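## Task

Carry the tray from the staging bench over to the work bench. Its one tube goes into the blue rack when the dot on its cap is orange and into the green rack when that dot is white, pressed fully down into the rack. The tube must never reach the floor, or the task fails. The bottles in the tray must finish upright inside it. The tray must finish resting on the work bench with nothing sticking out past the bench edge. One robot or both may be used. At the end the grippers must be open and the robots backed away. A robot that falls or is left leaning fails the task. Anything that stays in place only because a robot is holding it does not count.

## Robot and tools

Robots: two identical Hello Robot Stretch 4 units, r1 and r2. Each has an omni-wheel base, a lift that runs up a mast, an arm that telescopes forward, a wrist with yaw, pitch and roll, and a two-finger gripper. Cameras per robot: <r>_head_camera, <r>_head_left_camera, <r>_head_right_camera and <r>_wrist_camera. The robot is about 1.6 m tall, and its base rim lies within 0.23 m of the base origin. A loose object may occasionally get a short shove from outside.

Frames: each robot uses its own base frame, with the origin on the floor below the base centre, x ahead, y to the left and z up. hand_pose is the pinch point between the open fingertips, given in that frame. It is approximate. The odometry frame is the base frame at the start of the scene. base_odometry comes only from wheel turns, so slip is counted as travel. Heading runs -3.142 to 3.142 and is positive to the left. Neither robot knows where the other one is. Only the images, lidar_m and wrist_depth_mm can show this.

execute_actions(actions, cameras): actions is a list holding one action object, or an empty list, which just reports state and images. The action is keyed by robot name, "r1" and/or "r2". Each robot gets its own object, and every motion in it starts at the same moment.
- base: exactly one relative move, measured from where the base last reported itself. translate_m drives straight, metres, -2 to 2, forward positive. strafe_m moves sideways, metres, -2 to 2, left positive. rotate_rad turns in place, radians, -3.2 to 3.2, counter-clockwise (left) positive.
- joints: absolute targets by name, not offsets. lift_m 0 to 1.2 m. arm_m 0 to 0.55 m. wrist_yaw_rad -1.134 to 4.276 (0 points ahead, positive turns left, 3.14 is folded back, and above 3.4 the arm may block it). wrist_pitch_rad -1.117 to 4.259 (0 level, 1.57 pointing down). wrist_roll_rad -1.117 to 4.259 (at 0 the fingers are level, and positive turns clockwise as seen from behind). gripper_m -0.038 to 0.141 m, the fingertip gap (below 0 the tips squeeze each other).
- pace: "slow", "default", "fast" or "max". Base speed is 0.1, 0.3, 0.4 or 0.6 m/s and turn rate 1, 2, 3 or 4 rad/s. With the lift above 0.2 the speed is reduced further.
- contact_limits: {"arm_m": value}, 0 (gentlest) to 0.75. The default is 0.5.
- end_of_arm: "enable_torque", sent with nothing else. It restores wrist or gripper motors that have switched off.
A joint target outside its range gets clipped, and the result says so. Any other bad value or unknown key rejects the whole call, and nothing moves. One action runs at most 15 s. cameras lists the camera names to return. If it is omitted, null or ["all"], you get every camera. [] returns none.

wait(seconds 0 to 10): sends no new command and returns state and images. zoom_image(camera, region [x0,y0,x1,y1] pixels, at most 504x504): enlarges part of that camera's latest full image. read_manual(section "licences"): licence texts only. finished_scene(scene): ends that scene for good and reports the outcome. Replying without any tool call ends everything.

Results: base_status and joint_status report how each motion ended. "done" for the base means the wheels turned the commanded amount, even if they slipped. "off_target" means it stopped short and may still be pushing. "contact_stop_at_<key>" means it hit something, and that part goes slack. A slack lift can sink, and slack wheels can roll. "limit_stop_at_tilt" means the robot is leaning more than 6 degrees and will not move until it leans less. "limit_stop_at_own_body" means a self-collision guard stopped it; move away from the body. "torque_fault" means a wrist or gripper motor went limp; send enable_torque. on_its_own describes things you did not command. Its "held at" value is the held target, not the actual position. After a reported stop, the remaining calls in that reply are skipped. Parts you leave out of an action may keep pushing toward their earlier targets.

lidar_m: 12 distances in metres, in 30-degree sectors, counter-clockwise from straight ahead (4th is left, 7th behind, 10th right). "-" means nothing seen or closer than 0.25 m. It misses clear objects and thin legs. wrist_depth_mm: a 7x7 grid of depths, 100 to 2000 mm, starting top-left. turned_by_wheels vs turned_by_imu: a gap above about 0.1 rad points to slip or a hit. base_tilt is in degrees, forward and right positive, with a fixed offset of about 1.5. motor_effort is a percentage, with the peak in brackets. At rest, a value outside its normal range means a load or a push. For wheels, positive effort turns the base right.

Gripper: close to a gripper_m below the object's width. A lower value squeezes harder and pulls the object inward. Neither status nor the reading confirms a grasp. A firm squeeze shows in the gripper effort. If the fingertips jam on a surface, raise the lift. To unfold at the start, send lift_m 0.4 with wrist_yaw_rad 0.

Cautions: two robots pressing together fails the run. Once bases touch, any further driving presses hard. The same command can move the two robots up to about 3 cm apart per metre, which strains a load carried together and can tip a robot. Avoid turning or driving with more than 1 kg held and arm_m above 0.2, especially at fast paces. Steady pushing or pulling, most of all with the gripper high, can tip the robot. A level gripper carrying about 2 kg can torque-fault. Avoid drops, slams and hard hits. Faster robot motion is better.

Each tool is called after ">>>" as name([rows], argument=value, ...), one row to a line, values as JSON.

## Session

>>> execute_actions(actions=[])

Scene clock: 0.00 s.
r1.base_odometry: x=+0.000 y=+0.000 heading=+0.000 (m, m, rad; r1's odometry frame)
r1.turned_by_wheels: +0.000 (rad since the last result)
r1.turned_by_imu: +0.000 (rad since the last result)
r1.base_tilt: forward=+0.5 right=-0.3 (deg)
r1.lidar_m: 0.91 1.57 2.46 1.50 1.86 1.55 1.37 2.39 1.68 0.91 0.78 0.78
r1.base_status: not commanded
r1.joint_positions: lift_m=+0.140 arm_m=+0.000 wrist_yaw_rad=+3.116 wrist_pitch_rad=+0.013 wrist_roll_rad=+0.011 gripper_m=+0.057
r1.joint_status: not commanded
r1.motor_effort: lift_m=+19 arm_m=-1 wrist_yaw_rad=+0 wrist_pitch_rad=-7 wrist_roll_rad=+0 gripper_m=-3 wheel_0=-1 wheel_1=+0 wheel_2=+0 (%)
r1.hand_pose: x=-0.1153 y=+0.0947 z=+0.3145 quat_wxyz=(+0.013, -0.006, +0.006, +1.000) (m; r1's base frame)
r1.wrist_depth_mm: - 140 - - - - - / - 117 157 - - - - / - 126 173 - - - - / 141 142 - - - - - / 1618 1921 - - - - - / 960 1060 195 1205 196 1229 1229 / 715 732 820 109 809 809 854
r2.base_odometry: x=+0.000 y=+0.000 heading=+0.000 (m, m, rad; r2's odometry frame)
r2.turned_by_wheels: +0.000 (rad since the last result)
r2.turned_by_imu: +0.000 (rad since the last result)
r2.base_tilt: forward=+0.4 right=+0.3 (deg)
r2.lidar_m: 1.01 0.95 0.99 1.37 3.66 1.54 1.21 2.78 1.52 1.51 3.86 1.37
r2.base_status: not commanded
r2.joint_positions: lift_m=+0.233 arm_m=+0.002 wrist_yaw_rad=+3.045 wrist_pitch_rad=-0.015 wrist_roll_rad=-0.012 gripper_m=+0.057
r2.joint_status: not commanded
r2.motor_effort: lift_m=+19 arm_m=-1 wrist_yaw_rad=-1 wrist_pitch_rad=-8 wrist_roll_rad=-1 gripper_m=-4 wheel_0=+0 wheel_1=+1 wheel_2=+0 (%)
r2.hand_pose: x=-0.1057 y=+0.1149 z=+0.4157 quat_wxyz=(+0.048, +0.007, -0.006, +0.999) (m; r2's base frame)
r2.wrist_depth_mm: - 137 - - - - - / - 126 271 - - - - / 106 138 224 - - - - / 138 167 - - - - - / - - 1863 1756 1808 - - / 1160 1229 1078 1205 196 1308 1308 / 866 831 931 - 976 891 931
pictures: r1_head_camera, r1_head_left_camera, r1_head_right_camera, r1_wrist_camera, r2_head_camera, r2_head_left_camera, r2_head_right_camera, r2_wrist_camera
Images, in order (width x height): r1_head_camera 420x560, r1_head_left_camera 420x672, r1_head_right_camera 420x672, r1_wrist_camera 616x392, r2_head_camera 420x560, r2_head_left_camera 420x672, r2_head_right_camera 420x672, r2_wrist_camera 616x392.

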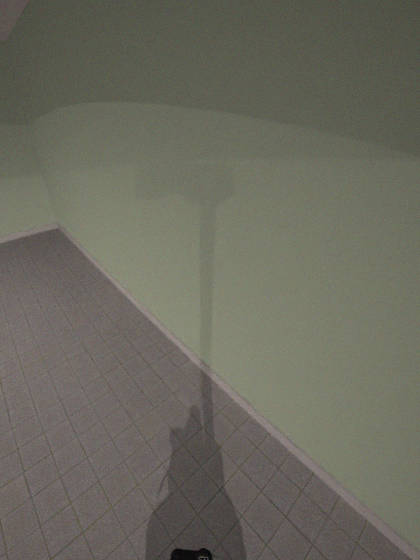

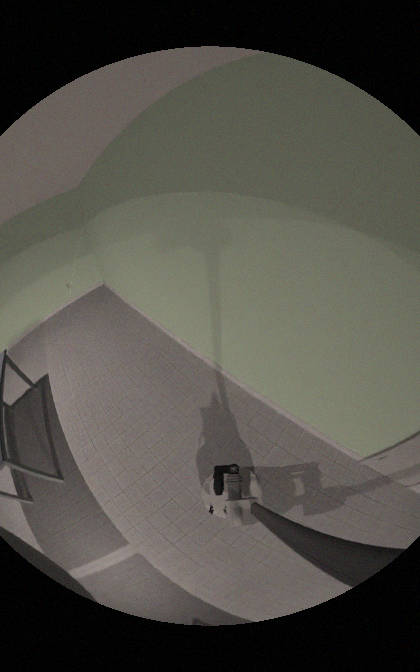

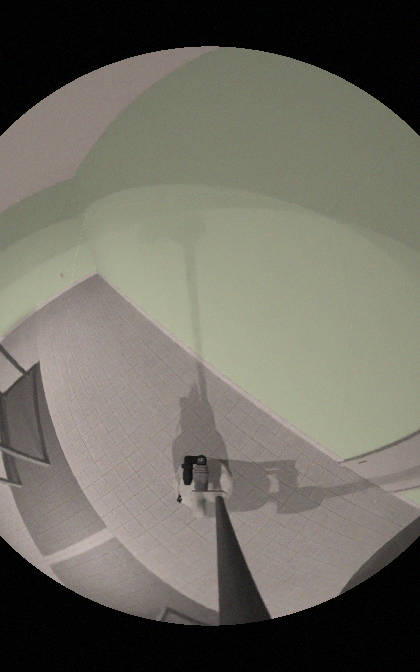

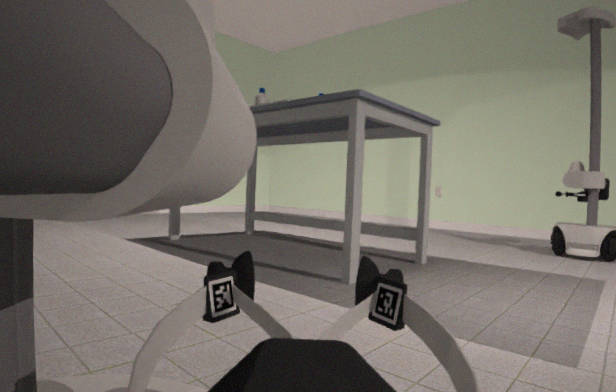

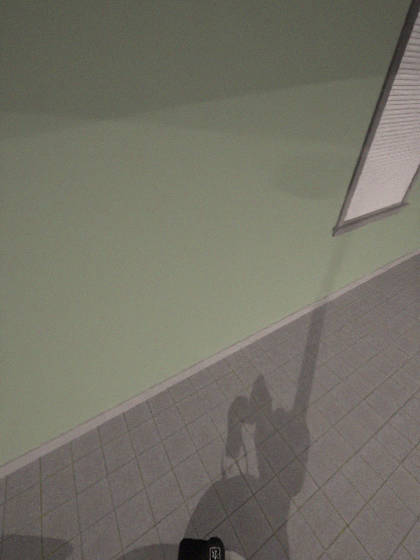

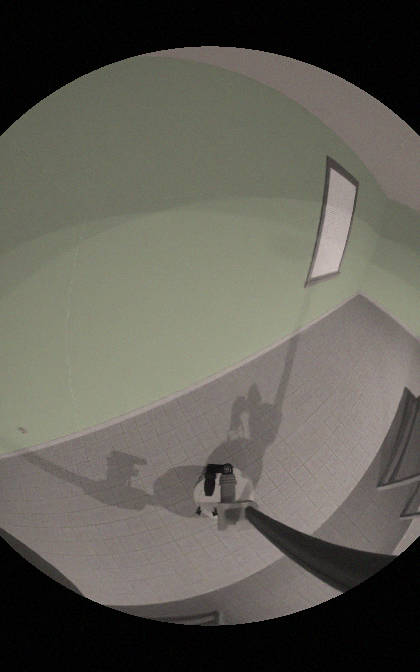

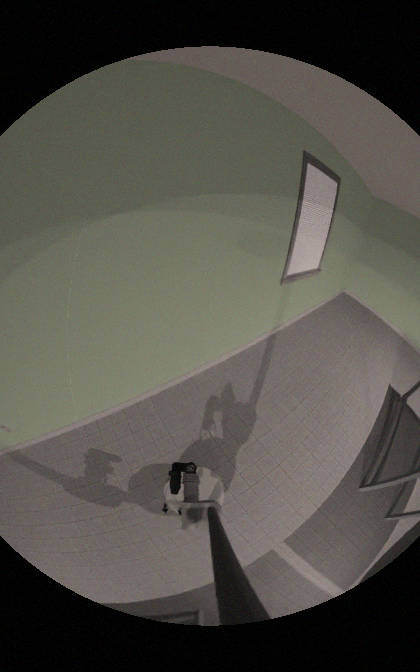

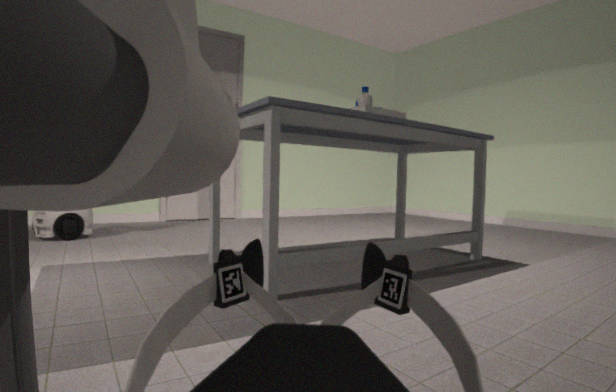

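>>> execute_actions([
  {"r1":{"base":{"rotate_rad":2.4},"joints":{"lift_m":1.0,"wrist_yaw_rad":0}},"r2":{"base":{"rotate_rad":-2.4},"joints":{"lift_m":1.0,"wrist_yaw_rad":0}}},
])

Scene clock: 10.90 s.
r1.base_odometry: x=+0.000 y=+0.000 heading=+2.399 (m, m, rad; r1's odometry frame)
r1.turned_by_wheels: +2.399 (rad since the last result)
r1.turned_by_imu: +2.408 (rad since the last result)
r1.base_tilt: forward=+0.6 right=-0.3 (deg)
r1.lidar_m: 2.52 1.37 1.74 2.87 1.11 0.83 0.78 0.84 1.15 3.53 1.65 1.52
r1.base_status: done
r1.joint_positions: lift_m=+1.000 arm_m=+0.000 wrist_yaw_rad=+0.000 wrist_pitch_rad=+0.013 wrist_roll_rad=+0.011 gripper_m=+0.057
r1.joint_status: all done
r1.motor_effort: lift_m=+21(22) arm_m=-1(1) wrist_yaw_rad=-1(6) wrist_pitch_rad=-7(6) wrist_roll_rad=+0(0) gripper_m=-3(4) wheel_0=-5(8) wheel_1=-4(13) wheel_2=-3(10) (%)
r1.hand_pose: x=+0.4594 y=-0.0874 z=+1.1744 quat_wxyz=(+1.000, +0.005, +0.006, +0.000) (m; r1's base frame)
r1.wrist_depth_mm: - - - - - - - / - - - - - - - / - - - - - - - / - - - - - - - / - - - - - - - / 1255 1618 194 - 196 - 1499 / - - - 109 - - -
r2.base_odometry: x=+0.000 y=+0.000 heading=-2.400 (m, m, rad; r2's odometry frame)
r2.turned_by_wheels: -2.400 (rad since the last result)
r2.turned_by_imu: -2.394 (rad since the last result)
r2.base_tilt: forward=+0.4 right=+0.3 (deg)
r2.lidar_m: 2.55 1.49 1.94 2.10 1.14 0.94 0.95 1.10 1.82 2.33 1.24 1.18
r2.base_status: done
r2.joint_positions: lift_m=+1.000 arm_m=+0.002 wrist_yaw_rad=+0.000 wrist_pitch_rad=-0.015 wrist_roll_rad=-0.012 gripper_m=+0.057
r2.joint_status: all done
r2.motor_effort: lift_m=+22(21) arm_m=-1(1) wrist_yaw_rad=-2(6) wrist_pitch_rad=-8(9) wrist_roll_rad=-1(1) gripper_m=-4(4) wheel_0=+2(8) wheel_1=+0(6) wheel_2=+1(8) (%)
r2.hand_pose: x=+0.4614 y=-0.0873 z=+1.1824 quat_wxyz=(+1.000, -0.006, -0.008, +0.000) (m; r2's base frame)
r2.wrist_depth_mm: - - - - - - - / - - - - - - - / - - - - - - - / - - - - - - - / - - - - - - - / 1229 1661 - - 196 - - / - - - - - - -
pictures: r1_head_camera, r1_head_left_camera, r1_head_right_camera, r1_wrist_camera, r2_head_camera, r2_head_left_camera, r2_head_right_camera, r2_wrist_camera
camera_calibration (this result's frames):
r1_wrist_camera: T_world_to_cam=[[0.00385712, -0.99947, 0.0323305, -0.130473], [-0.0398933, -0.0324588, -0.998677, 1.24256], [0.999197, 0.00256225, -0.0399973, -0.182989], [0, 0, 0, 1]] pos_world=[0.232915, -0.0896029, 1.23781]
r2_wrist_camera: T_world_to_cam=[[0.0587003, -0.997284, 0.0444763, -0.154479], [-0.0340945, -0.0465299, -0.998335, 1.23387], [0.997693, 0.0570861, -0.0367332, -0.18444], [0, 0, 0, 1]] pos_world=[0.23515, -0.0861189, 1.23191]
Images, in order (width x height): r1_head_camera 420x560, r1_head_left_camera 420x672, r1_head_right_camera 420x672, r1_wrist_camera 616x392, r2_head_camera 420x560, r2_head_left_camera 420x672, r2_head_right_camera 420x672, r2_wrist_camera 616x392.

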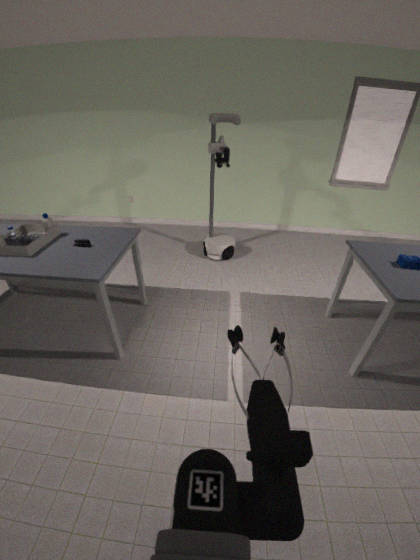

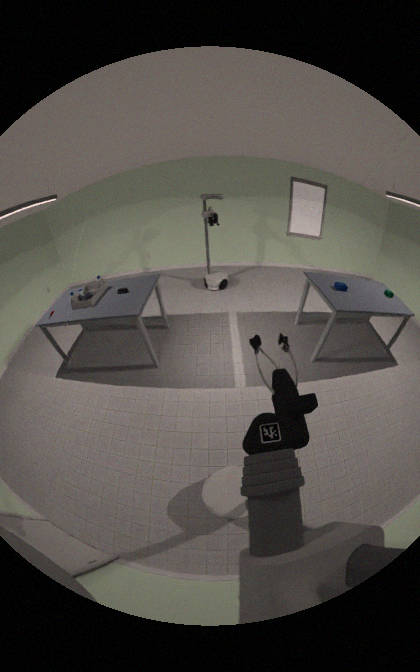

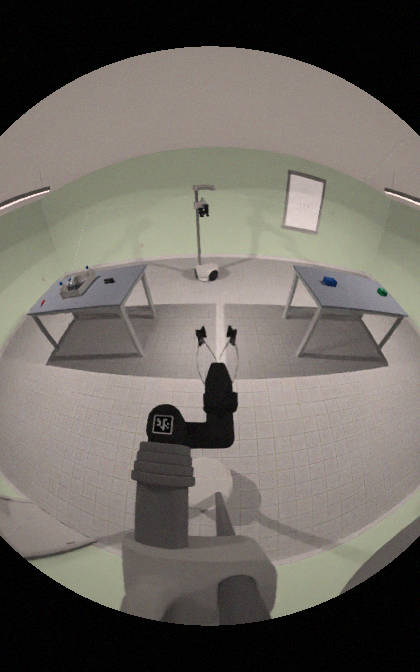

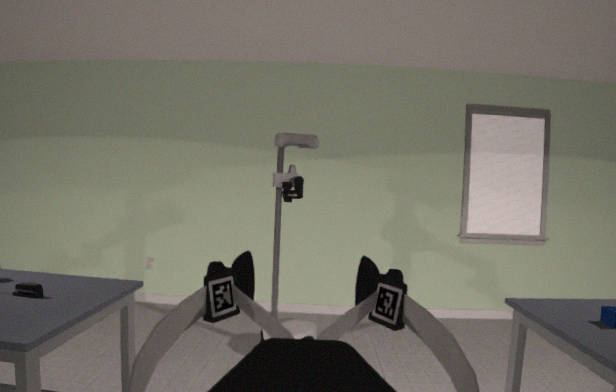

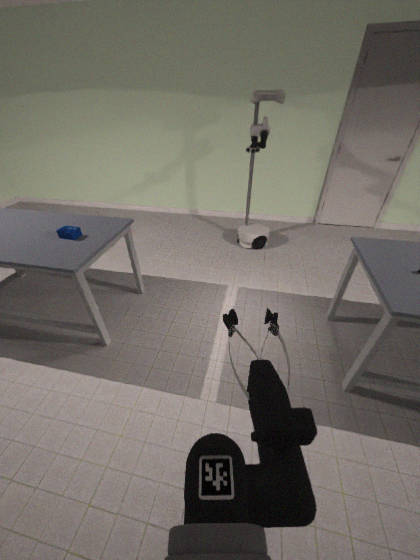

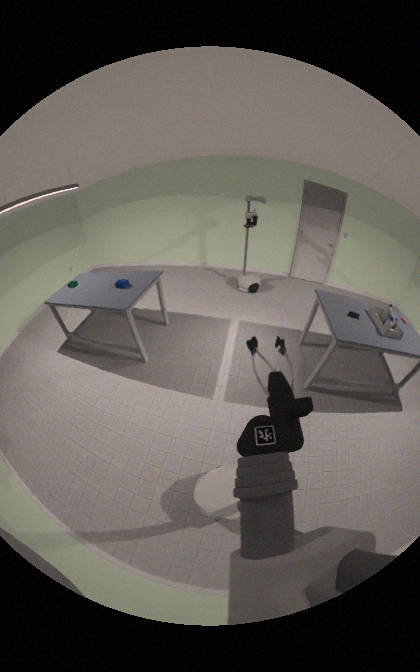

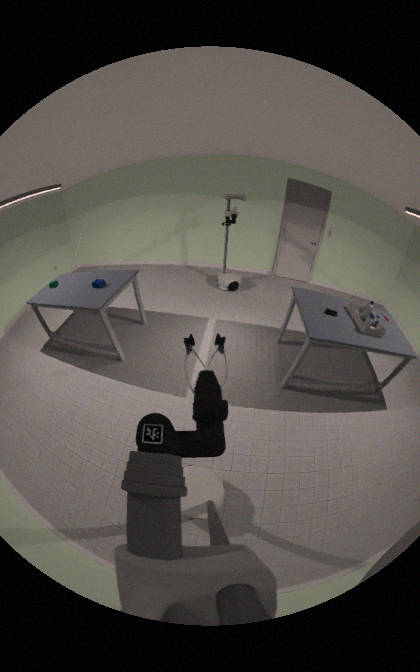

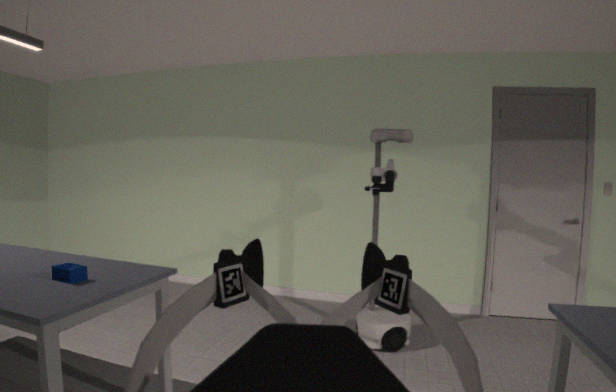

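>>> execute_actions([
  {"r1":{"base":{"rotate_rad":-0.04}},"r2":{"base":{"rotate_rad":-0.17}}},
], cameras=[])

>>> execute_actions([
  {"r1":{"base":{"strafe_m":1.3},"joints":{"wrist_pitch_rad":0.5}},"r2":{"base":{"strafe_m":-1.3},"joints":{"wrist_pitch_rad":0.5}}},
], cameras=["r1_head_camera","r1_wrist_camera","r2_head_camera","r2_wrist_camera"])

Scene clock: 20.13 s.
r1.base_odometry: x=+0.000 y=+0.000 heading=+2.360 (m, m, rad; r1's odometry frame)
r1.turned_by_wheels: -0.039 (rad since the last result)
r1.turned_by_imu: -0.038 (rad since the last result)
r1.base_tilt: forward=+0.5 right=-0.2 (deg)
r1.lidar_m: 2.51 1.37 1.63 3.31 1.15 0.80 0.77 0.83 1.14 3.03 1.68 1.53
r1.base_status: done
r1.joint_positions: lift_m=+1.000 arm_m=+0.000 wrist_yaw_rad=+0.000 wrist_pitch_rad=+0.013 wrist_roll_rad=+0.011 gripper_m=+0.057
r1.joint_status: not commanded
r1.motor_effort: lift_m=+21(21) arm_m=-1(1) wrist_yaw_rad=-1(1) wrist_pitch_rad=-7(7) wrist_roll_rad=+0(0) gripper_m=-3(3) wheel_0=+6(8) wheel_1=+4(7) wheel_2=+4(6) (%)
r1.hand_pose: x=+0.4594 y=-0.0874 z=+1.1744 quat_wxyz=(+1.000, +0.005, +0.006, +0.000) (m; r1's base frame)
r1.wrist_depth_mm: - - - - - - - / - - - - - - - / - - - - - - - / - - - - - - - / - - - - - - - / 1308 - 195 - 195 - 1499 / - - - 109 - - -
r2.base_odometry: x=+0.000 y=+0.000 heading=-2.569 (m, m, rad; r2's odometry frame)
r2.turned_by_wheels: -0.169 (rad since the last result)
r2.turned_by_imu: -0.169 (rad since the last result)
r2.base_tilt: forward=+0.4 right=+0.3 (deg)
r2.lidar_m: 2.60 1.49 1.53 3.15 1.31 0.99 0.96 1.02 1.46 4.15 1.39 1.22
r2.base_status: done
r2.joint_positions: lift_m=+1.000 arm_m=+0.002 wrist_yaw_rad=+0.000 wrist_pitch_rad=-0.015 wrist_roll_rad=-0.012 gripper_m=+0.057
r2.joint_status: not commanded
r2.motor_effort: lift_m=+22(22) arm_m=-1(1) wrist_yaw_rad=+0(2) wrist_pitch_rad=-8(9) wrist_roll_rad=+0(0) gripper_m=-3(3) wheel_0=+4(6) wheel_1=+2(8) wheel_2=+3(7) (%)
r2.hand_pose: x=+0.4614 y=-0.0873 z=+1.1824 quat_wxyz=(+1.000, -0.006, -0.008, +0.000) (m; r2's base frame)
r2.wrist_depth_mm: - - - - - - - / - - - - - - - / - - - - - - - / - - - - - - - / - - - - - - - / 1576 - - - 196 1464 1308 / - - - - - - 931
pictures: none
No camera images: the call's "cameras" was empty. Leave "cameras" out to get every camera's image.

Scene clock: 25.80 s.
r1.base_odometry: x=-0.916 y=-0.923 heading=+2.360 (m, m, rad; r1's odometry frame)
r1.turned_by_wheels: +0.000 (rad since the last result)
r1.turned_by_imu: +0.009 (rad since the last result)
r1.base_tilt: forward=+0.5 right=-0.3 (deg)
r1.lidar_m: 1.14 1.21 3.04 2.90 1.17 0.78 0.76 0.81 1.18 3.15 2.59 1.21
r1.base_status: done
r1.joint_positions: lift_m=+1.000 arm_m=+0.000 wrist_yaw_rad=+0.000 wrist_pitch_rad=+0.502 wrist_roll_rad=+0.011 gripper_m=+0.057
r1.joint_status: all done
r1.motor_effort: lift_m=+21(21) arm_m=-1(1) wrist_yaw_rad=+1(0) wrist_pitch_rad=-4(9) wrist_roll_rad=+1(1) gripper_m=-2(3) wheel_0=-3(15) wheel_1=+3(12) wheel_2=+0(1) (%)
r1.hand_pose: x=+0.4239 y=-0.0874 z=+1.0394 quat_wxyz=(+0.969, +0.005, +0.248, -0.001) (m; r1's base frame)
r1.wrist_depth_mm: - - - - - - - / - - 1499 - - - - / 1098 1098 1138 1160 1229 - - / - - 1863 1863 1863 - - / 1808 1808 1863 1863 1921 1863 - / 1430 1499 195 1576 195 1618 1618 / 1281 1308 1336 109 1336 1366 1366
r2.base_odometry: x=-0.704 y=+1.093 heading=-2.569 (m, m, rad; r2's odometry frame)
r2.turned_by_wheels: +0.000 (rad since the last result)
r2.turned_by_imu: -0.007 (rad since the last result)
r2.base_tilt: forward=+0.3 right=+0.3 (deg)
r2.lidar_m: 0.96 1.02 2.55 3.43 1.39 1.06 1.03 1.07 1.52 2.87 3.02 1.00
r2.base_status: done
r2.joint_positions: lift_m=+1.000 arm_m=+0.002 wrist_yaw_rad=+0.000 wrist_pitch_rad=+0.501 wrist_roll_rad=-0.012 gripper_m=+0.057
r2.joint_status: all done
r2.motor_effort: lift_m=+21(22) arm_m=-1(1) wrist_yaw_rad=-1(1) wrist_pitch_rad=-6(7) wrist_roll_rad=-1(1) gripper_m=-4(2) wheel_0=-1(6) wheel_1=+0(10) wheel_2=+0(2) (%)
r2.hand_pose: x=+0.4259 y=-0.0874 z=+1.0394 quat_wxyz=(+0.969, -0.006, +0.248, +0.002) (m; r2's base frame)
r2.wrist_depth_mm: - - - - - - - / - - - - - - - / - 1042 1060 960 991 1060 1060 / - 991 917 904 878 854 854 / 1756 1708 1661 1756 1756 1756 1756 / 1464 1366 1182 1430 196 1464 1308 / 1229 1229 1281 - 1229 1138 1229
pictures: r1_head_camera, r1_wrist_camera, r2_head_camera, r2_wrist_camera
camera_calibration (this result's frames):
r1_wrist_camera: T_world_to_cam=[[0.0183944, -0.999471, 0.0268175, -0.126464], [-0.504252, -0.0324346, -0.862948, 1.16208], [0.863361, 0.00235063, -0.504581, 0.387558], [0, 0, 0, 1]] pos_world=[0.253703, -0.089617, 1.20176]
r2_wrist_camera: T_world_to_cam=[[0.0729231, -0.997289, 0.00988492, -0.116189], [-0.522656, -0.0466549, -0.851266, 1.14514], [0.849419, 0.0569106, -0.524641, 0.415996], [0, 0, 0, 1]] pos_world=[0.253632, -0.0861225, 1.19422]
Images, in order (width x height): r1_head_camera 420x560, r1_wrist_camera 616x392, r2_head_camera 420x560, r2_wrist_camera 616x392.

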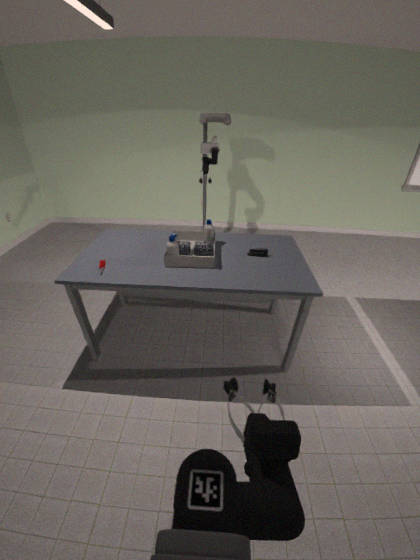

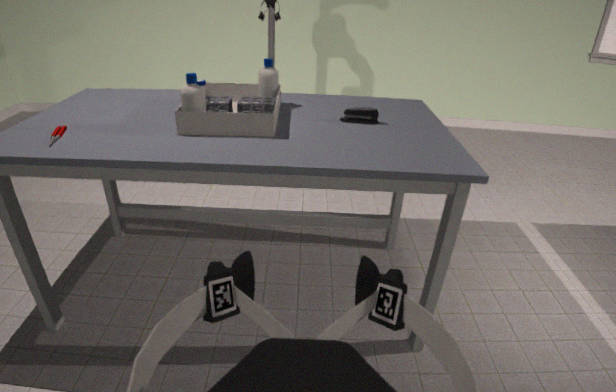

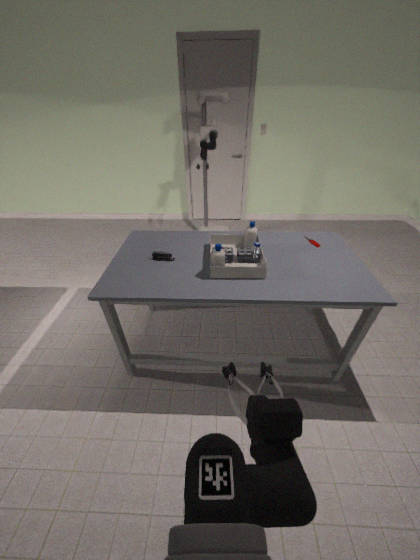

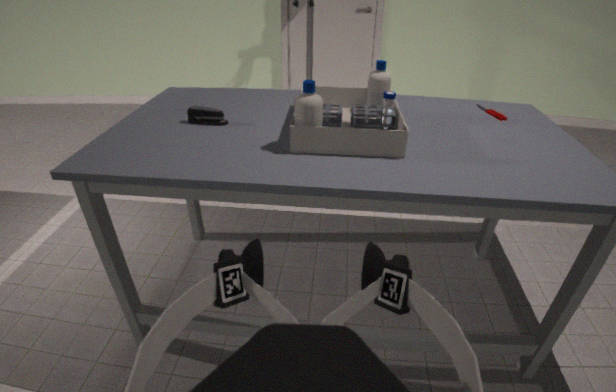

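>>> execute_actions([
  {"r1":{"base":{"translate_m":0.7},"joints":{"wrist_pitch_rad":0.9,"lift_m":1.1}},"r2":{"base":{"translate_m":0.55},"joints":{"wrist_pitch_rad":0.9,"lift_m":1.1}}},
], cameras=["r1_head_camera","r1_wrist_camera","r2_head_camera","r2_wrist_camera"])

Scene clock: 34.73 s.
r1.base_odometry: x=-1.413 y=-0.430 heading=+2.360 (m, m, rad; r1's odometry frame)
r1.turned_by_wheels: +0.000 (rad since the last result)
r1.turned_by_imu: +0.004 (rad since the last result)
r1.base_tilt: forward=+0.6 right=-0.2 (deg)
r1.lidar_m: 0.44 0.47 0.64 2.93 2.17 1.54 1.49 1.54 2.15 2.34 0.70 0.49
r1.base_status: done
r1.joint_positions: lift_m=+1.100 arm_m=+0.000 wrist_yaw_rad=+0.000 wrist_pitch_rad=+0.901 wrist_roll_rad=+0.011 gripper_m=+0.057
r1.joint_status: all done
r1.motor_effort: lift_m=+21(20) arm_m=-1(1) wrist_yaw_rad=+1(0) wrist_pitch_rad=-3(3) wrist_roll_rad=+1(0) gripper_m=-3(1) wheel_0=+4(9) wheel_1=+3(9) wheel_2=-3(12) (%)
r1.hand_pose: x=+0.3500 y=-0.0874 z=+1.0519 quat_wxyz=(+0.900, +0.005, +0.435, -0.002) (m; r1's base frame)
r1.wrist_depth_mm: 904 891 842 946 976 - - / 778 750 768 809 809 842 - / 661 615 654 715 732 723 1863 / 621 621 627 627 640 647 640 / 549 559 564 569 574 569 574 / 1255 1229 195 1255 195 741 1255 / 1160 1118 1160 109 1182 1025 1182
r2.base_odometry: x=-1.167 y=+0.795 heading=-2.569 (m, m, rad; r2's odometry frame)
r2.turned_by_wheels: +0.000 (rad since the last result)
r2.turned_by_imu: +0.003 (rad since the last result)
r2.base_tilt: forward=+0.4 right=+0.3 (deg)
r2.lidar_m: 0.40 0.46 0.65 2.36 2.14 1.62 1.57 1.65 2.38 2.89 0.57 0.43
r2.base_status: done
r2.joint_positions: lift_m=+1.100 arm_m=+0.002 wrist_yaw_rad=+0.000 wrist_pitch_rad=+0.901 wrist_roll_rad=-0.012 gripper_m=+0.057
r2.joint_status: all done
r2.motor_effort: lift_m=+21(21) arm_m=-1(1) wrist_yaw_rad=+0(0) wrist_pitch_rad=-5(4) wrist_roll_rad=+0(1) gripper_m=-4(2) wheel_0=+1(7) wheel_1=+1(4) wheel_2=+0(10) (%)
r2.hand_pose: x=+0.3520 y=-0.0874 z=+1.0519 quat_wxyz=(+0.900, -0.005, +0.435, +0.003) (m; r2's base frame)
r2.wrist_depth_mm: - 891 866 866 750 878 878 / 778 768 768 723 699 768 768 / 676 668 668 554 647 661 676 / 603 603 603 585 574 597 597 / 549 544 535 554 539 539 539 / 1160 1060 1042 504 197 504 496 / 1138 1138 1138 - 1060 1098 1182
pictures: r1_head_camera, r1_wrist_camera, r2_head_camera, r2_wrist_camera
camera_calibration (this result's frames):
r1_wrist_camera: T_world_to_cam=[[0.0273739, -0.999471, 0.0175385, -0.118821], [-0.800184, -0.0324247, -0.598878, 0.961421], [0.59913, 0.00235964, -0.800648, 0.861552], [0, 0, 0, 1]] pos_world=[0.256385, -0.0896171, 1.26766]
r2_wrist_camera: T_world_to_cam=[[0.0710026, -0.997292, -0.0191553, -0.0797307], [-0.812613, -0.0466962, -0.580929, 0.934866], [0.578462, 0.0568133, -0.813729, 0.884757], [0, 0, 0, 1]] pos_world=[0.253548, -0.086126, 1.26152]
Images, in order (width x height): r1_head_camera 420x560, r1_wrist_camera 616x392, r2_head_camera 420x560, r2_wrist_camera 616x392.

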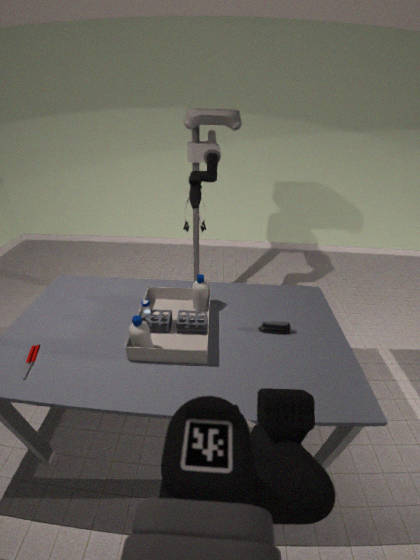

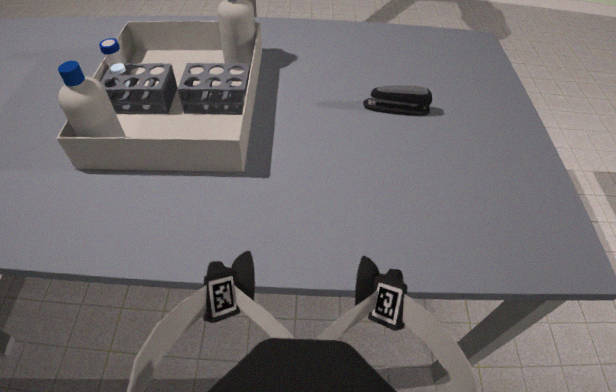

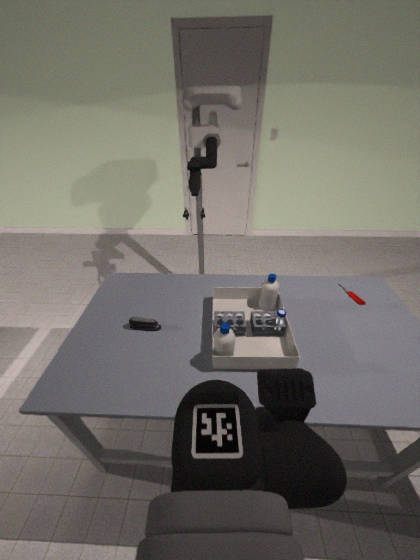

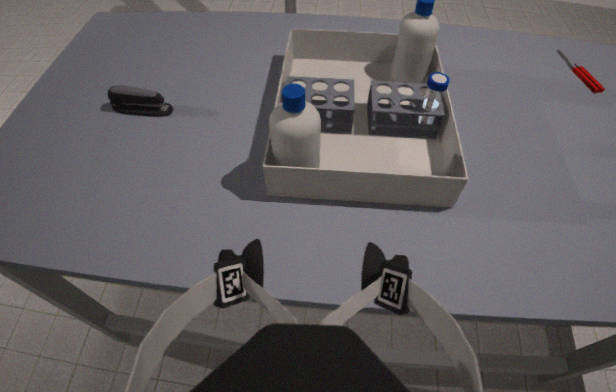

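>>> zoom_image(camera="r2_wrist_camera", region=[250, 0, 490, 220])

>>> zoom_image(camera="r1_wrist_camera", region=[40, 0, 280, 180])

Region (250, 0, 490, 220) of r2_wrist_camera's 616x392 image, scaled by 2.100; it fills the top 462 rows of this view, and the rest is white.

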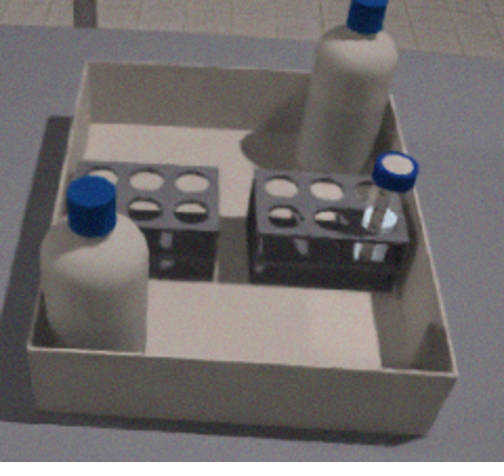

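Region (40, 0, 280, 180) of r1_wrist_camera's 616x392 image, scaled by 2.100; it fills the top 378 rows of this view, and the rest is white.

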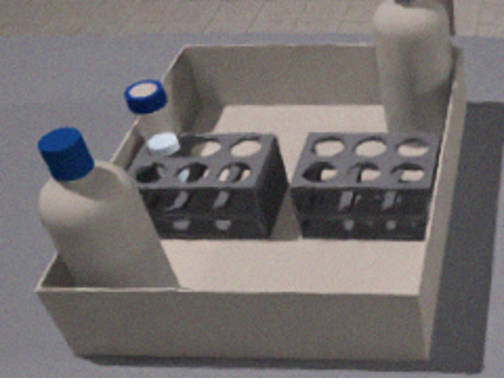

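>>> execute_actions([
  {"r1":{"base":{"strafe_m":0.26},"joints":{"wrist_pitch_rad":1.57,"wrist_roll_rad":1.57,"lift_m":1.1,"gripper_m":0.08}},"r2":{"base":{"strafe_m":-0.07},"joints":{"wrist_pitch_rad":1.57,"wrist_roll_rad":1.57,"lift_m":1.1,"gripper_m":0.08}}},
], cameras=[])

>>> execute_actions([
  {"r1":{"base":{"translate_m":0.19},"joints":{"arm_m":0.32,"lift_m":1.02}},"r2":{"base":{"translate_m":0.15},"joints":{"arm_m":0.28,"lift_m":1.02}}},
], cameras=["r1_head_camera","r1_wrist_camera","r2_head_camera","r2_wrist_camera"])

Scene clock: 60.33 s.
r1.base_odometry: x=-1.596 y=-0.615 heading=+2.360 (m, m, rad; r1's odometry frame)
r1.turned_by_wheels: +0.000 (rad since the last result)
r1.turned_by_imu: +0.003 (rad since the last result)
r1.base_tilt: forward=+0.6 right=-0.1 (deg)
r1.lidar_m: 0.47 0.49 0.67 2.65 2.15 1.56 1.47 1.54 2.17 2.55 0.71 0.48
r1.base_status: done
r1.joint_positions: lift_m=+1.100 arm_m=+0.000 wrist_yaw_rad=+0.000 wrist_pitch_rad=+1.570 wrist_roll_rad=+1.570 gripper_m=+0.080
r1.joint_status: all done
r1.motor_effort: lift_m=+21(21) arm_m=-1(1) wrist_yaw_rad=-1(0) wrist_pitch_rad=+1(5) wrist_roll_rad=+1(4) gripper_m=-3(5) wheel_0=-4(11) wheel_1=+3(16) wheel_2=+0(4) (%)
r1.hand_pose: x=+0.1713 y=-0.0874 z=+0.9896 quat_wxyz=(+0.501, +0.500, +0.500, -0.499) (m; r1's base frame)
r1.wrist_depth_mm: 445 1182 1205 1205 1205 1182 1182 / 452 1205 1205 1182 1205 1182 1182 / 452 1205 1205 1182 1205 1182 1205 / 455 1229 1205 1205 1008 1229 1182 / 459 1205 1205 1008 991 1205 355 / 455 1205 217 1205 201 1205 1182 / 462 1205 1229 109 1229 1229 1182
r2.base_odometry: x=-1.205 y=+0.853 heading=-2.569 (m, m, rad; r2's odometry frame)
r2.turned_by_wheels: +0.000 (rad since the last result)
r2.turned_by_imu: -0.001 (rad since the last result)
r2.base_tilt: forward=+0.4 right=+0.3 (deg)
r2.lidar_m: 0.40 0.45 0.62 2.44 2.15 1.63 1.57 1.68 2.38 2.81 0.55 0.44
r2.base_status: done
r2.joint_positions: lift_m=+1.100 arm_m=+0.002 wrist_yaw_rad=+0.000 wrist_pitch_rad=+1.569 wrist_roll_rad=+1.570 gripper_m=+0.080
r2.joint_status: all done
r2.motor_effort: lift_m=+21(22) arm_m=-1(1) wrist_yaw_rad=-1(1) wrist_pitch_rad=-1(1) wrist_roll_rad=+1(6) gripper_m=-2(4) wheel_0=-1(9) wheel_1=+2(11) wheel_2=+0(0) (%)
r2.hand_pose: x=+0.1733 y=-0.0874 z=+0.9895 quat_wxyz=(+0.501, +0.500, +0.500, -0.499) (m; r2's base frame)
r2.wrist_depth_mm: 439 445 1182 1182 1182 1160 1182 / 449 459 1182 1182 1182 1205 1182 / 449 1205 1182 1182 1205 1182 1160 / 455 1182 1205 1205 991 1205 1182 / 452 1205 1182 991 976 1182 1182 / 462 469 1098 1205 976 1205 1205 / 462 462 1205 - 1229 1229 1205
pictures: none
No camera images: the call's "cameras" was empty. Leave "cameras" out to get every camera's image.

Scene clock: 62.40 s.
r1.base_odometry: x=-1.730 y=-0.481 heading=+2.361 (m, m, rad; r1's odometry frame)
r1.turned_by_wheels: +0.001 (rad since the last result)
r1.turned_by_imu: +0.002 (rad since the last result)
r1.base_tilt: forward=+0.6 right=-0.2 (deg)
r1.lidar_m: 0.27 0.28 0.39 2.67 2.42 1.74 1.64 1.72 2.43 2.55 0.42 0.28
r1.base_status: done
r1.joint_positions: lift_m=+1.020 arm_m=+0.319 wrist_yaw_rad=+0.000 wrist_pitch_rad=+1.570 wrist_roll_rad=+1.570 gripper_m=+0.080
r1.joint_status: all done
r1.motor_effort: lift_m=+17(21) arm_m=+5(5) wrist_yaw_rad=+0(2) wrist_pitch_rad=+0(1) wrist_roll_rad=+1(1) gripper_m=-2(1) wheel_0=+4(6) wheel_1=+5(9) wheel_2=-2(11) (%)
r1.hand_pose: x=+0.4904 y=-0.0874 z=+0.9099 quat_wxyz=(+0.501, +0.500, +0.500, -0.499) (m; r1's base frame)
r1.wrist_depth_mm: 368 370 370 370 370 368 1098 / 309 338 370 370 370 370 1118 / 310 340 370 370 373 375 1098 / 312 345 373 373 370 373 1098 / 373 370 373 375 377 375 904 / 345 343 217 375 201 373 1098 / 315 317 319 109 375 379 1138
r2.base_odometry: x=-1.331 y=+0.772 heading=-2.569 (m, m, rad; r2's odometry frame)
r2.turned_by_wheels: +0.000 (rad since the last result)
r2.turned_by_imu: +0.001 (rad since the last result)
r2.base_tilt: forward=+0.4 right=+0.3 (deg)
r2.lidar_m: 0.26 0.27 0.42 2.43 2.33 1.77 1.72 1.83 2.60 2.84 0.36 0.26
r2.base_status: done
r2.joint_positions: lift_m=+1.020 arm_m=+0.279 wrist_yaw_rad=+0.000 wrist_pitch_rad=+1.570 wrist_roll_rad=+1.570 gripper_m=+0.080
r2.joint_status: all done
r2.motor_effort: lift_m=+17(20) arm_m=+5(6) wrist_yaw_rad=+0(0) wrist_pitch_rad=-2(1) wrist_roll_rad=+0(1) gripper_m=-3(2) wheel_0=+2(7) wheel_1=+1(4) wheel_2=-1(11) (%)
r2.hand_pose: x=+0.4503 y=-0.0874 z=+0.9099 quat_wxyz=(+0.501, +0.500, +0.500, -0.499) (m; r2's base frame)
r2.wrist_depth_mm: 364 362 364 364 364 362 1078 / 306 300 362 362 364 366 1098 / 362 334 364 364 366 366 1098 / 370 310 366 368 368 368 1118 / 370 366 368 368 370 904 1118 / 377 315 334 370 373 917 1118 / 349 317 368 - 373 1118 1138
pictures: r1_head_camera, r1_wrist_camera, r2_head_camera, r2_wrist_camera
camera_calibration (this result's frames):
r1_wrist_camera: T_world_to_cam=[[-0.998998, -0.0445419, -0.00430004, 0.48652], [-0.0446425, 0.998634, 0.0271489, 0.13873], [0.0030849, 0.0273137, -0.999622, 1.13927], [0, 0, 0, 1]] pos_world=[0.488712, -0.147988, 1.13717]
r2_wrist_camera: T_world_to_cam=[[-0.997654, -0.0329199, -0.0600266, 0.513274], [-0.0358895, 0.99815, 0.0490842, 0.100557], [0.0582997, 0.0511234, -0.996989, 1.11286], [0, 0, 0, 1]] pos_world=[0.4508, -0.140368, 1.13538]
Images, in order (width x height): r1_head_camera 420x560, r1_wrist_camera 616x392, r2_head_camera 420x560, r2_wrist_camera 616x392.

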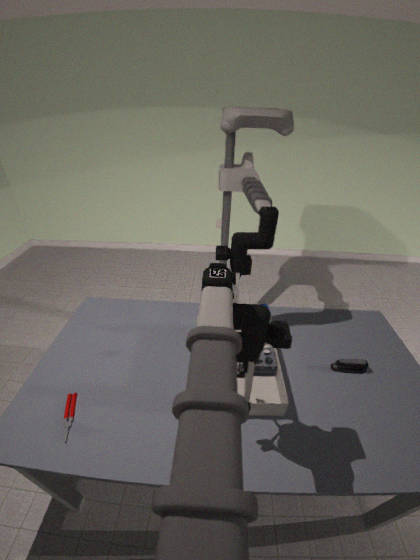

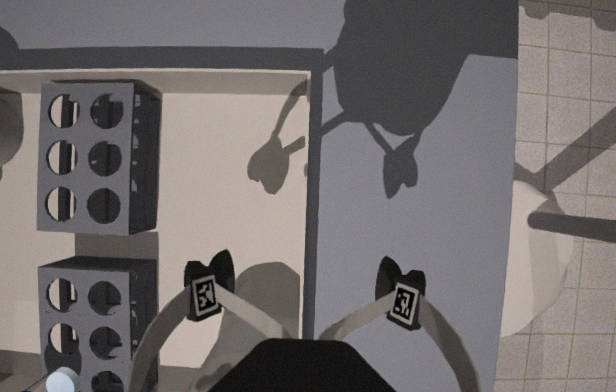

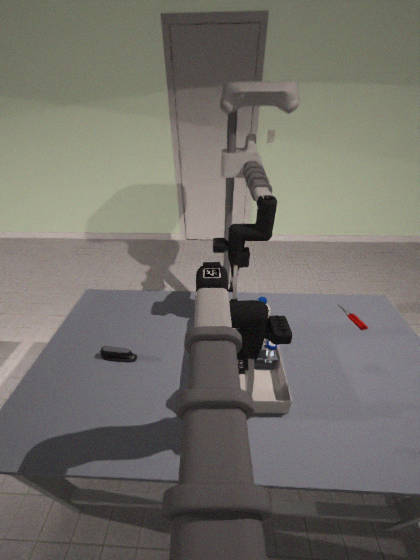

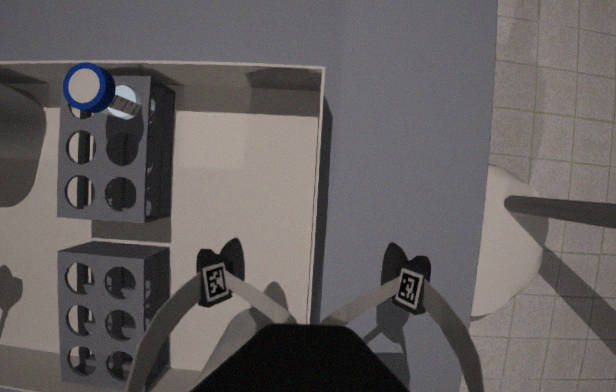

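>>> execute_actions([
  {"r1":{"joints":{"lift_m":0.915},"pace":"slow"},"r2":{"joints":{"lift_m":0.915},"pace":"slow"}},
], cameras=["r1_wrist_camera","r2_wrist_camera"])

>>> execute_actions([
  {"r1":{"joints":{"gripper_m":-0.035}},"r2":{"joints":{"gripper_m":-0.035}}},
], cameras=[])

>>> execute_actions([
  {"r1":{"joints":{"lift_m":0.98},"pace":"slow"},"r2":{"joints":{"lift_m":0.98},"pace":"slow"}},
], cameras=["r1_head_left_camera","r1_wrist_camera","r2_wrist_camera"])

Scene clock: 72.73 s.
r1.base_odometry: x=-1.730 y=-0.481 heading=+2.361 (m, m, rad; r1's odometry frame)
r1.turned_by_wheels: +0.000 (rad since the last result)
r1.turned_by_imu: +0.002 (rad since the last result)
r1.base_tilt: forward=+0.6 right=-0.3 (deg)
r1.lidar_m: 0.26 0.29 0.41 2.68 2.42 1.74 1.65 1.74 2.45 2.51 0.41 0.30
r1.base_status: not commanded
r1.joint_positions: lift_m=+0.915 arm_m=+0.319 wrist_yaw_rad=+0.000 wrist_pitch_rad=+1.570 wrist_roll_rad=+1.570 gripper_m=+0.080
r1.joint_status: all done
r1.motor_effort: lift_m=+17(16) arm_m=+5(5) wrist_yaw_rad=-1(1) wrist_pitch_rad=+1(0) wrist_roll_rad=+1(1) gripper_m=-1(1) wheel_0=+4(4) wheel_1=+6(6) wheel_2=-2(2) (%)
r1.hand_pose: x=+0.4904 y=-0.0874 z=+0.8049 quat_wxyz=(+0.501, +0.500, +0.500, -0.499) (m; r1's base frame)
r1.wrist_depth_mm: 207 219 220 245 267 267 266 / 236 265 265 265 266 268 268 / 236 265 267 266 270 270 267 / 237 267 267 267 270 268 270 / 264 267 266 270 270 270 271 / 239 268 216 268 201 271 271 / 239 271 268 109 272 272 272
r2.base_odometry: x=-1.331 y=+0.772 heading=-2.569 (m, m, rad; r2's odometry frame)
r2.turned_by_wheels: +0.000 (rad since the last result)
r2.turned_by_imu: -0.001 (rad since the last result)
r2.base_tilt: forward=+0.3 right=+0.3 (deg)
r2.lidar_m: 0.26 0.28 0.40 2.41 2.34 1.79 1.72 1.83 2.59 2.82 0.38 0.27
r2.base_status: not commanded
r2.joint_positions: lift_m=+0.915 arm_m=+0.279 wrist_yaw_rad=+0.000 wrist_pitch_rad=+1.570 wrist_roll_rad=+1.570 gripper_m=+0.080
r2.joint_status: all done
r2.motor_effort: lift_m=+17(17) arm_m=+5(5) wrist_yaw_rad=-2(1) wrist_pitch_rad=-1(2) wrist_roll_rad=+1(1) gripper_m=+1(3) wheel_0=+3(2) wheel_1=+1(1) wheel_2=-1(1) (%)
r2.hand_pose: x=+0.4503 y=-0.0874 z=+0.8049 quat_wxyz=(+0.501, +0.500, +0.500, -0.499) (m; r2's base frame)
r2.wrist_depth_mm: 211 221 223 229 259 258 634 / 201 260 259 260 262 259 640 / 232 260 260 260 263 262 634 / 233 264 263 262 266 263 647 / 251 265 266 265 265 265 809 / 223 265 266 265 267 268 1042 / 209 265 267 - 268 268 1042
pictures: r1_wrist_camera, r2_wrist_camera
camera_calibration (this result's frames):
r1_wrist_camera: T_world_to_cam=[[-0.998998, -0.0445417, -0.0042998, 0.486071], [-0.0446423, 0.998634, 0.0271489, 0.14158], [0.00308467, 0.0273137, -0.999622, 1.03435], [0, 0, 0, 1]] pos_world=[0.488714, -0.147988, 1.03221]
r2_wrist_camera: T_world_to_cam=[[-0.997654, -0.0329199, -0.0600266, 0.506976], [-0.0358895, 0.99815, 0.0490842, 0.10571], [0.0582997, 0.0511234, -0.996989, 1.00821], [0, 0, 0, 1]] pos_world=[0.450802, -0.140368, 1.03042]
Images, in order (width x height): r1_wrist_camera 616x392, r2_wrist_camera 616x392.

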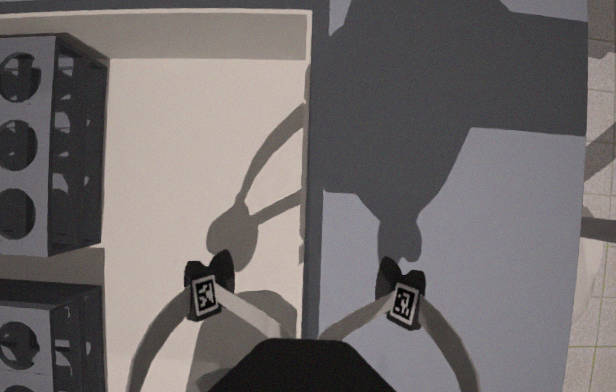

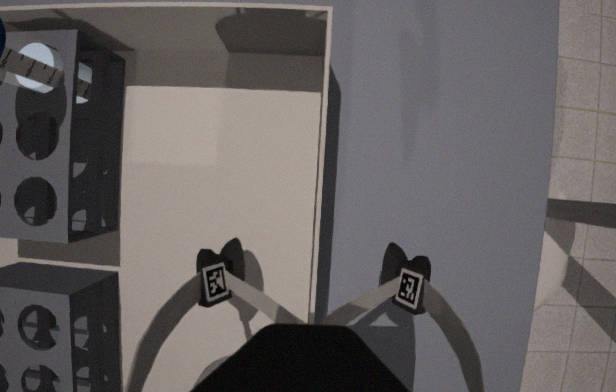

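Scene clock: 74.57 s.
r1.base_odometry: x=-1.730 y=-0.481 heading=+2.361 (m, m, rad; r1's odometry frame)
r1.turned_by_wheels: +0.000 (rad since the last result)
r1.turned_by_imu: +0.001 (rad since the last result)
r1.base_tilt: forward=+0.5 right=-0.2 (deg)
r1.lidar_m: 0.26 0.28 0.40 2.67 2.42 1.75 1.68 1.75 2.45 2.52 0.38 0.29
r1.base_status: not commanded
r1.joint_positions: lift_m=+0.915 arm_m=+0.319 wrist_yaw_rad=+0.001 wrist_pitch_rad=+1.568 wrist_roll_rad=+1.570 gripper_m=-0.034
r1.joint_status: all done
r1.motor_effort: lift_m=+20(20) arm_m=+4(5) wrist_yaw_rad=-2(2) wrist_pitch_rad=+5(5) wrist_roll_rad=+1(2) gripper_m=-17(21) wheel_0=+4(4) wheel_1=+6(6) wheel_2=-2(2) (%)
r1.hand_pose: x=+0.4910 y=-0.0874 z=+0.8047 quat_wxyz=(+0.501, +0.500, +0.500, -0.499) (m; r1's base frame)
r1.wrist_depth_mm: 207 220 220 248 265 265 264 / 229 258 259 259 266 266 267 / 230 258 259 259 268 265 266 / 231 260 260 260 267 267 267 / 256 263 260 260 267 268 267 / 233 262 184 206 185 271 268 / 234 263 263 109 268 268 268
r2.base_odometry: x=-1.331 y=+0.772 heading=-2.569 (m, m, rad; r2's odometry frame)
r2.turned_by_wheels: +0.000 (rad since the last result)
r2.turned_by_imu: +0.000 (rad since the last result)
r2.base_tilt: forward=+0.4 right=+0.3 (deg)
r2.lidar_m: 0.26 0.29 0.42 2.41 2.35 1.78 1.72 1.82 2.58 2.82 0.36 0.28
r2.base_status: not commanded
r2.joint_positions: lift_m=+0.915 arm_m=+0.279 wrist_yaw_rad=+0.000 wrist_pitch_rad=+1.568 wrist_roll_rad=+1.570 gripper_m=-0.034
r2.joint_status: all done
r2.motor_effort: lift_m=+20(19) arm_m=+5(5) wrist_yaw_rad=+1(1) wrist_pitch_rad=+3(4) wrist_roll_rad=-2(2) gripper_m=-21(23) wheel_0=+2(2) wheel_1=+1(1) wheel_2=-1(1) (%)
r2.hand_pose: x=+0.4509 y=-0.0874 z=+0.8047 quat_wxyz=(+0.501, +0.501, +0.499, -0.499) (m; r2's base frame)
r2.wrist_depth_mm: 195 220 223 228 258 257 256 / 196 254 254 254 259 258 621 / 226 256 255 255 260 259 627 / 228 256 257 257 263 262 640 / 248 258 259 256 265 266 798 / 224 260 180 185 179 266 1042 / 232 258 262 - 267 267 1025
pictures: none
No camera images: the call's "cameras" was empty. Leave "cameras" out to get every camera's image.

Scene clock: 76.00 s.
r1.base_odometry: x=-1.730 y=-0.481 heading=+2.361 (m, m, rad; r1's odometry frame)
r1.turned_by_wheels: +0.000 (rad since the last result)
r1.turned_by_imu: +0.001 (rad since the last result)
r1.base_tilt: forward=+0.5 right=-0.4 (deg)
r1.lidar_m: 0.27 0.29 0.39 2.67 2.40 1.75 1.67 1.75 2.43 2.54 0.39 0.28
r1.base_status: not commanded
r1.joint_positions: lift_m=+0.980 arm_m=+0.319 wrist_yaw_rad=+0.001 wrist_pitch_rad=+1.568 wrist_roll_rad=+1.570 gripper_m=-0.034
r1.joint_status: all done
r1.motor_effort: lift_m=+25(24) arm_m=+4(4) wrist_yaw_rad=-2(2) wrist_pitch_rad=+5(5) wrist_roll_rad=+2(1) gripper_m=-19(19) wheel_0=+4(4) wheel_1=+5(6) wheel_2=-2(2) (%)
r1.hand_pose: x=+0.4910 y=-0.0874 z=+0.8693 quat_wxyz=(+0.501, +0.500, +0.500, -0.499) (m; r1's base frame)
r1.wrist_depth_mm: 208 220 221 246 329 329 1060 / 229 259 258 259 332 330 1078 / 229 259 259 260 330 329 1060 / 230 259 260 259 332 330 1078 / 256 262 260 260 332 330 866 / 232 263 184 205 185 334 891 / 234 262 263 109 334 334 1118
r2.base_odometry: x=-1.331 y=+0.772 heading=-2.569 (m, m, rad; r2's odometry frame)
r2.turned_by_wheels: +0.000 (rad since the last result)
r2.turned_by_imu: +0.000 (rad since the last result)
r2.base_tilt: forward=+0.4 right=+0.3 (deg)
r2.lidar_m: 0.26 0.27 0.40 2.43 2.34 1.78 1.73 1.83 2.58 2.83 0.36 0.27
r2.base_status: not commanded
r2.joint_positions: lift_m=+0.980 arm_m=+0.279 wrist_yaw_rad=+0.000 wrist_pitch_rad=+1.568 wrist_roll_rad=+1.570 gripper_m=-0.034
r2.joint_status: all done
r2.motor_effort: lift_m=+25(26) arm_m=+4(5) wrist_yaw_rad=+0(2) wrist_pitch_rad=+4(4) wrist_roll_rad=-2(1) gripper_m=-23(21) wheel_0=+2(3) wheel_1=+1(1) wheel_2=-1(1) (%)
r2.hand_pose: x=+0.4509 y=-0.0874 z=+0.8693 quat_wxyz=(+0.501, +0.501, +0.499, -0.499) (m; r2's base frame)
r2.wrist_depth_mm: 195 219 223 229 322 319 1042 / 195 254 254 254 322 322 1042 / 227 256 254 254 325 324 1060 / 227 256 257 256 327 325 866 / 248 258 258 256 330 329 991 / 223 259 181 185 179 329 1060 / 231 257 260 - 332 332 1098
pictures: r1_head_left_camera, r1_wrist_camera, r2_wrist_camera
camera_calibration (this result's frames):
r1_wrist_camera: T_world_to_cam=[[-0.998967, -0.0450568, -0.00583047, 0.488191], [-0.0451987, 0.998611, 0.0270808, 0.140188], [0.0046022, 0.0273163, -0.999616, 1.09792], [0, 0, 0, 1]] pos_world=[0.488971, -0.147988, 1.09655]
r2_wrist_camera: T_world_to_cam=[[-0.997573, -0.032246, -0.0617177, 0.512907], [-0.0352985, 0.998174, 0.0490254, 0.102359], [0.0600242, 0.0510849, -0.996889, 1.07145], [0, 0, 0, 1]] pos_world=[0.450963, -0.140368, 1.09475]
Images, in order (width x height): r1_head_left_camera 420x672, r1_wrist_camera 616x392, r2_wrist_camera 616x392.

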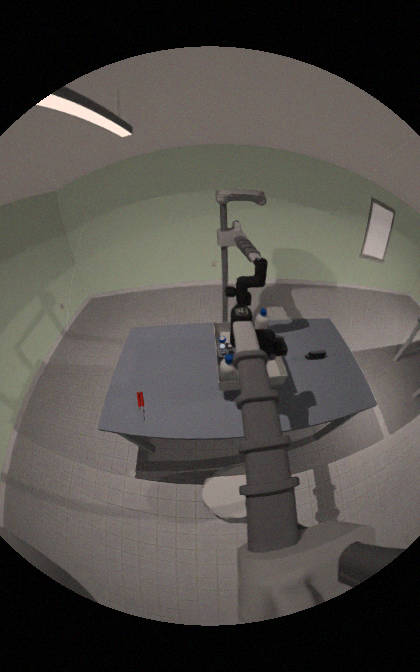

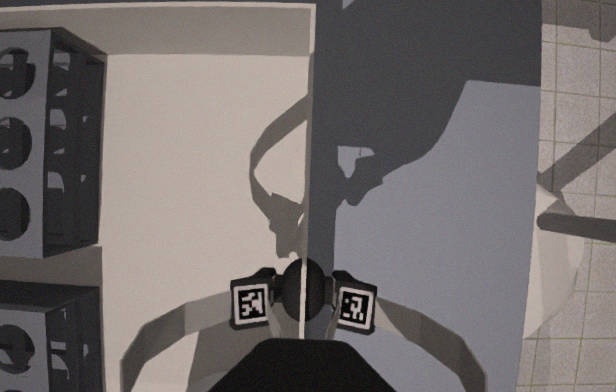

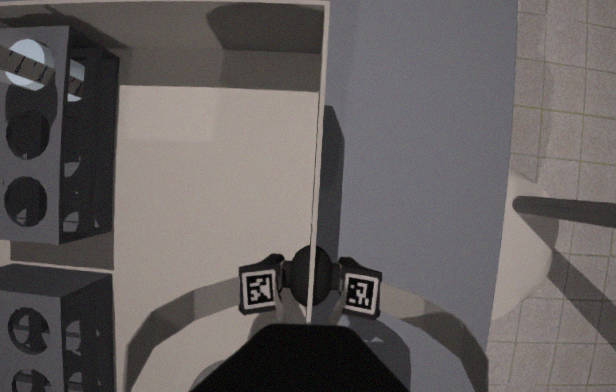

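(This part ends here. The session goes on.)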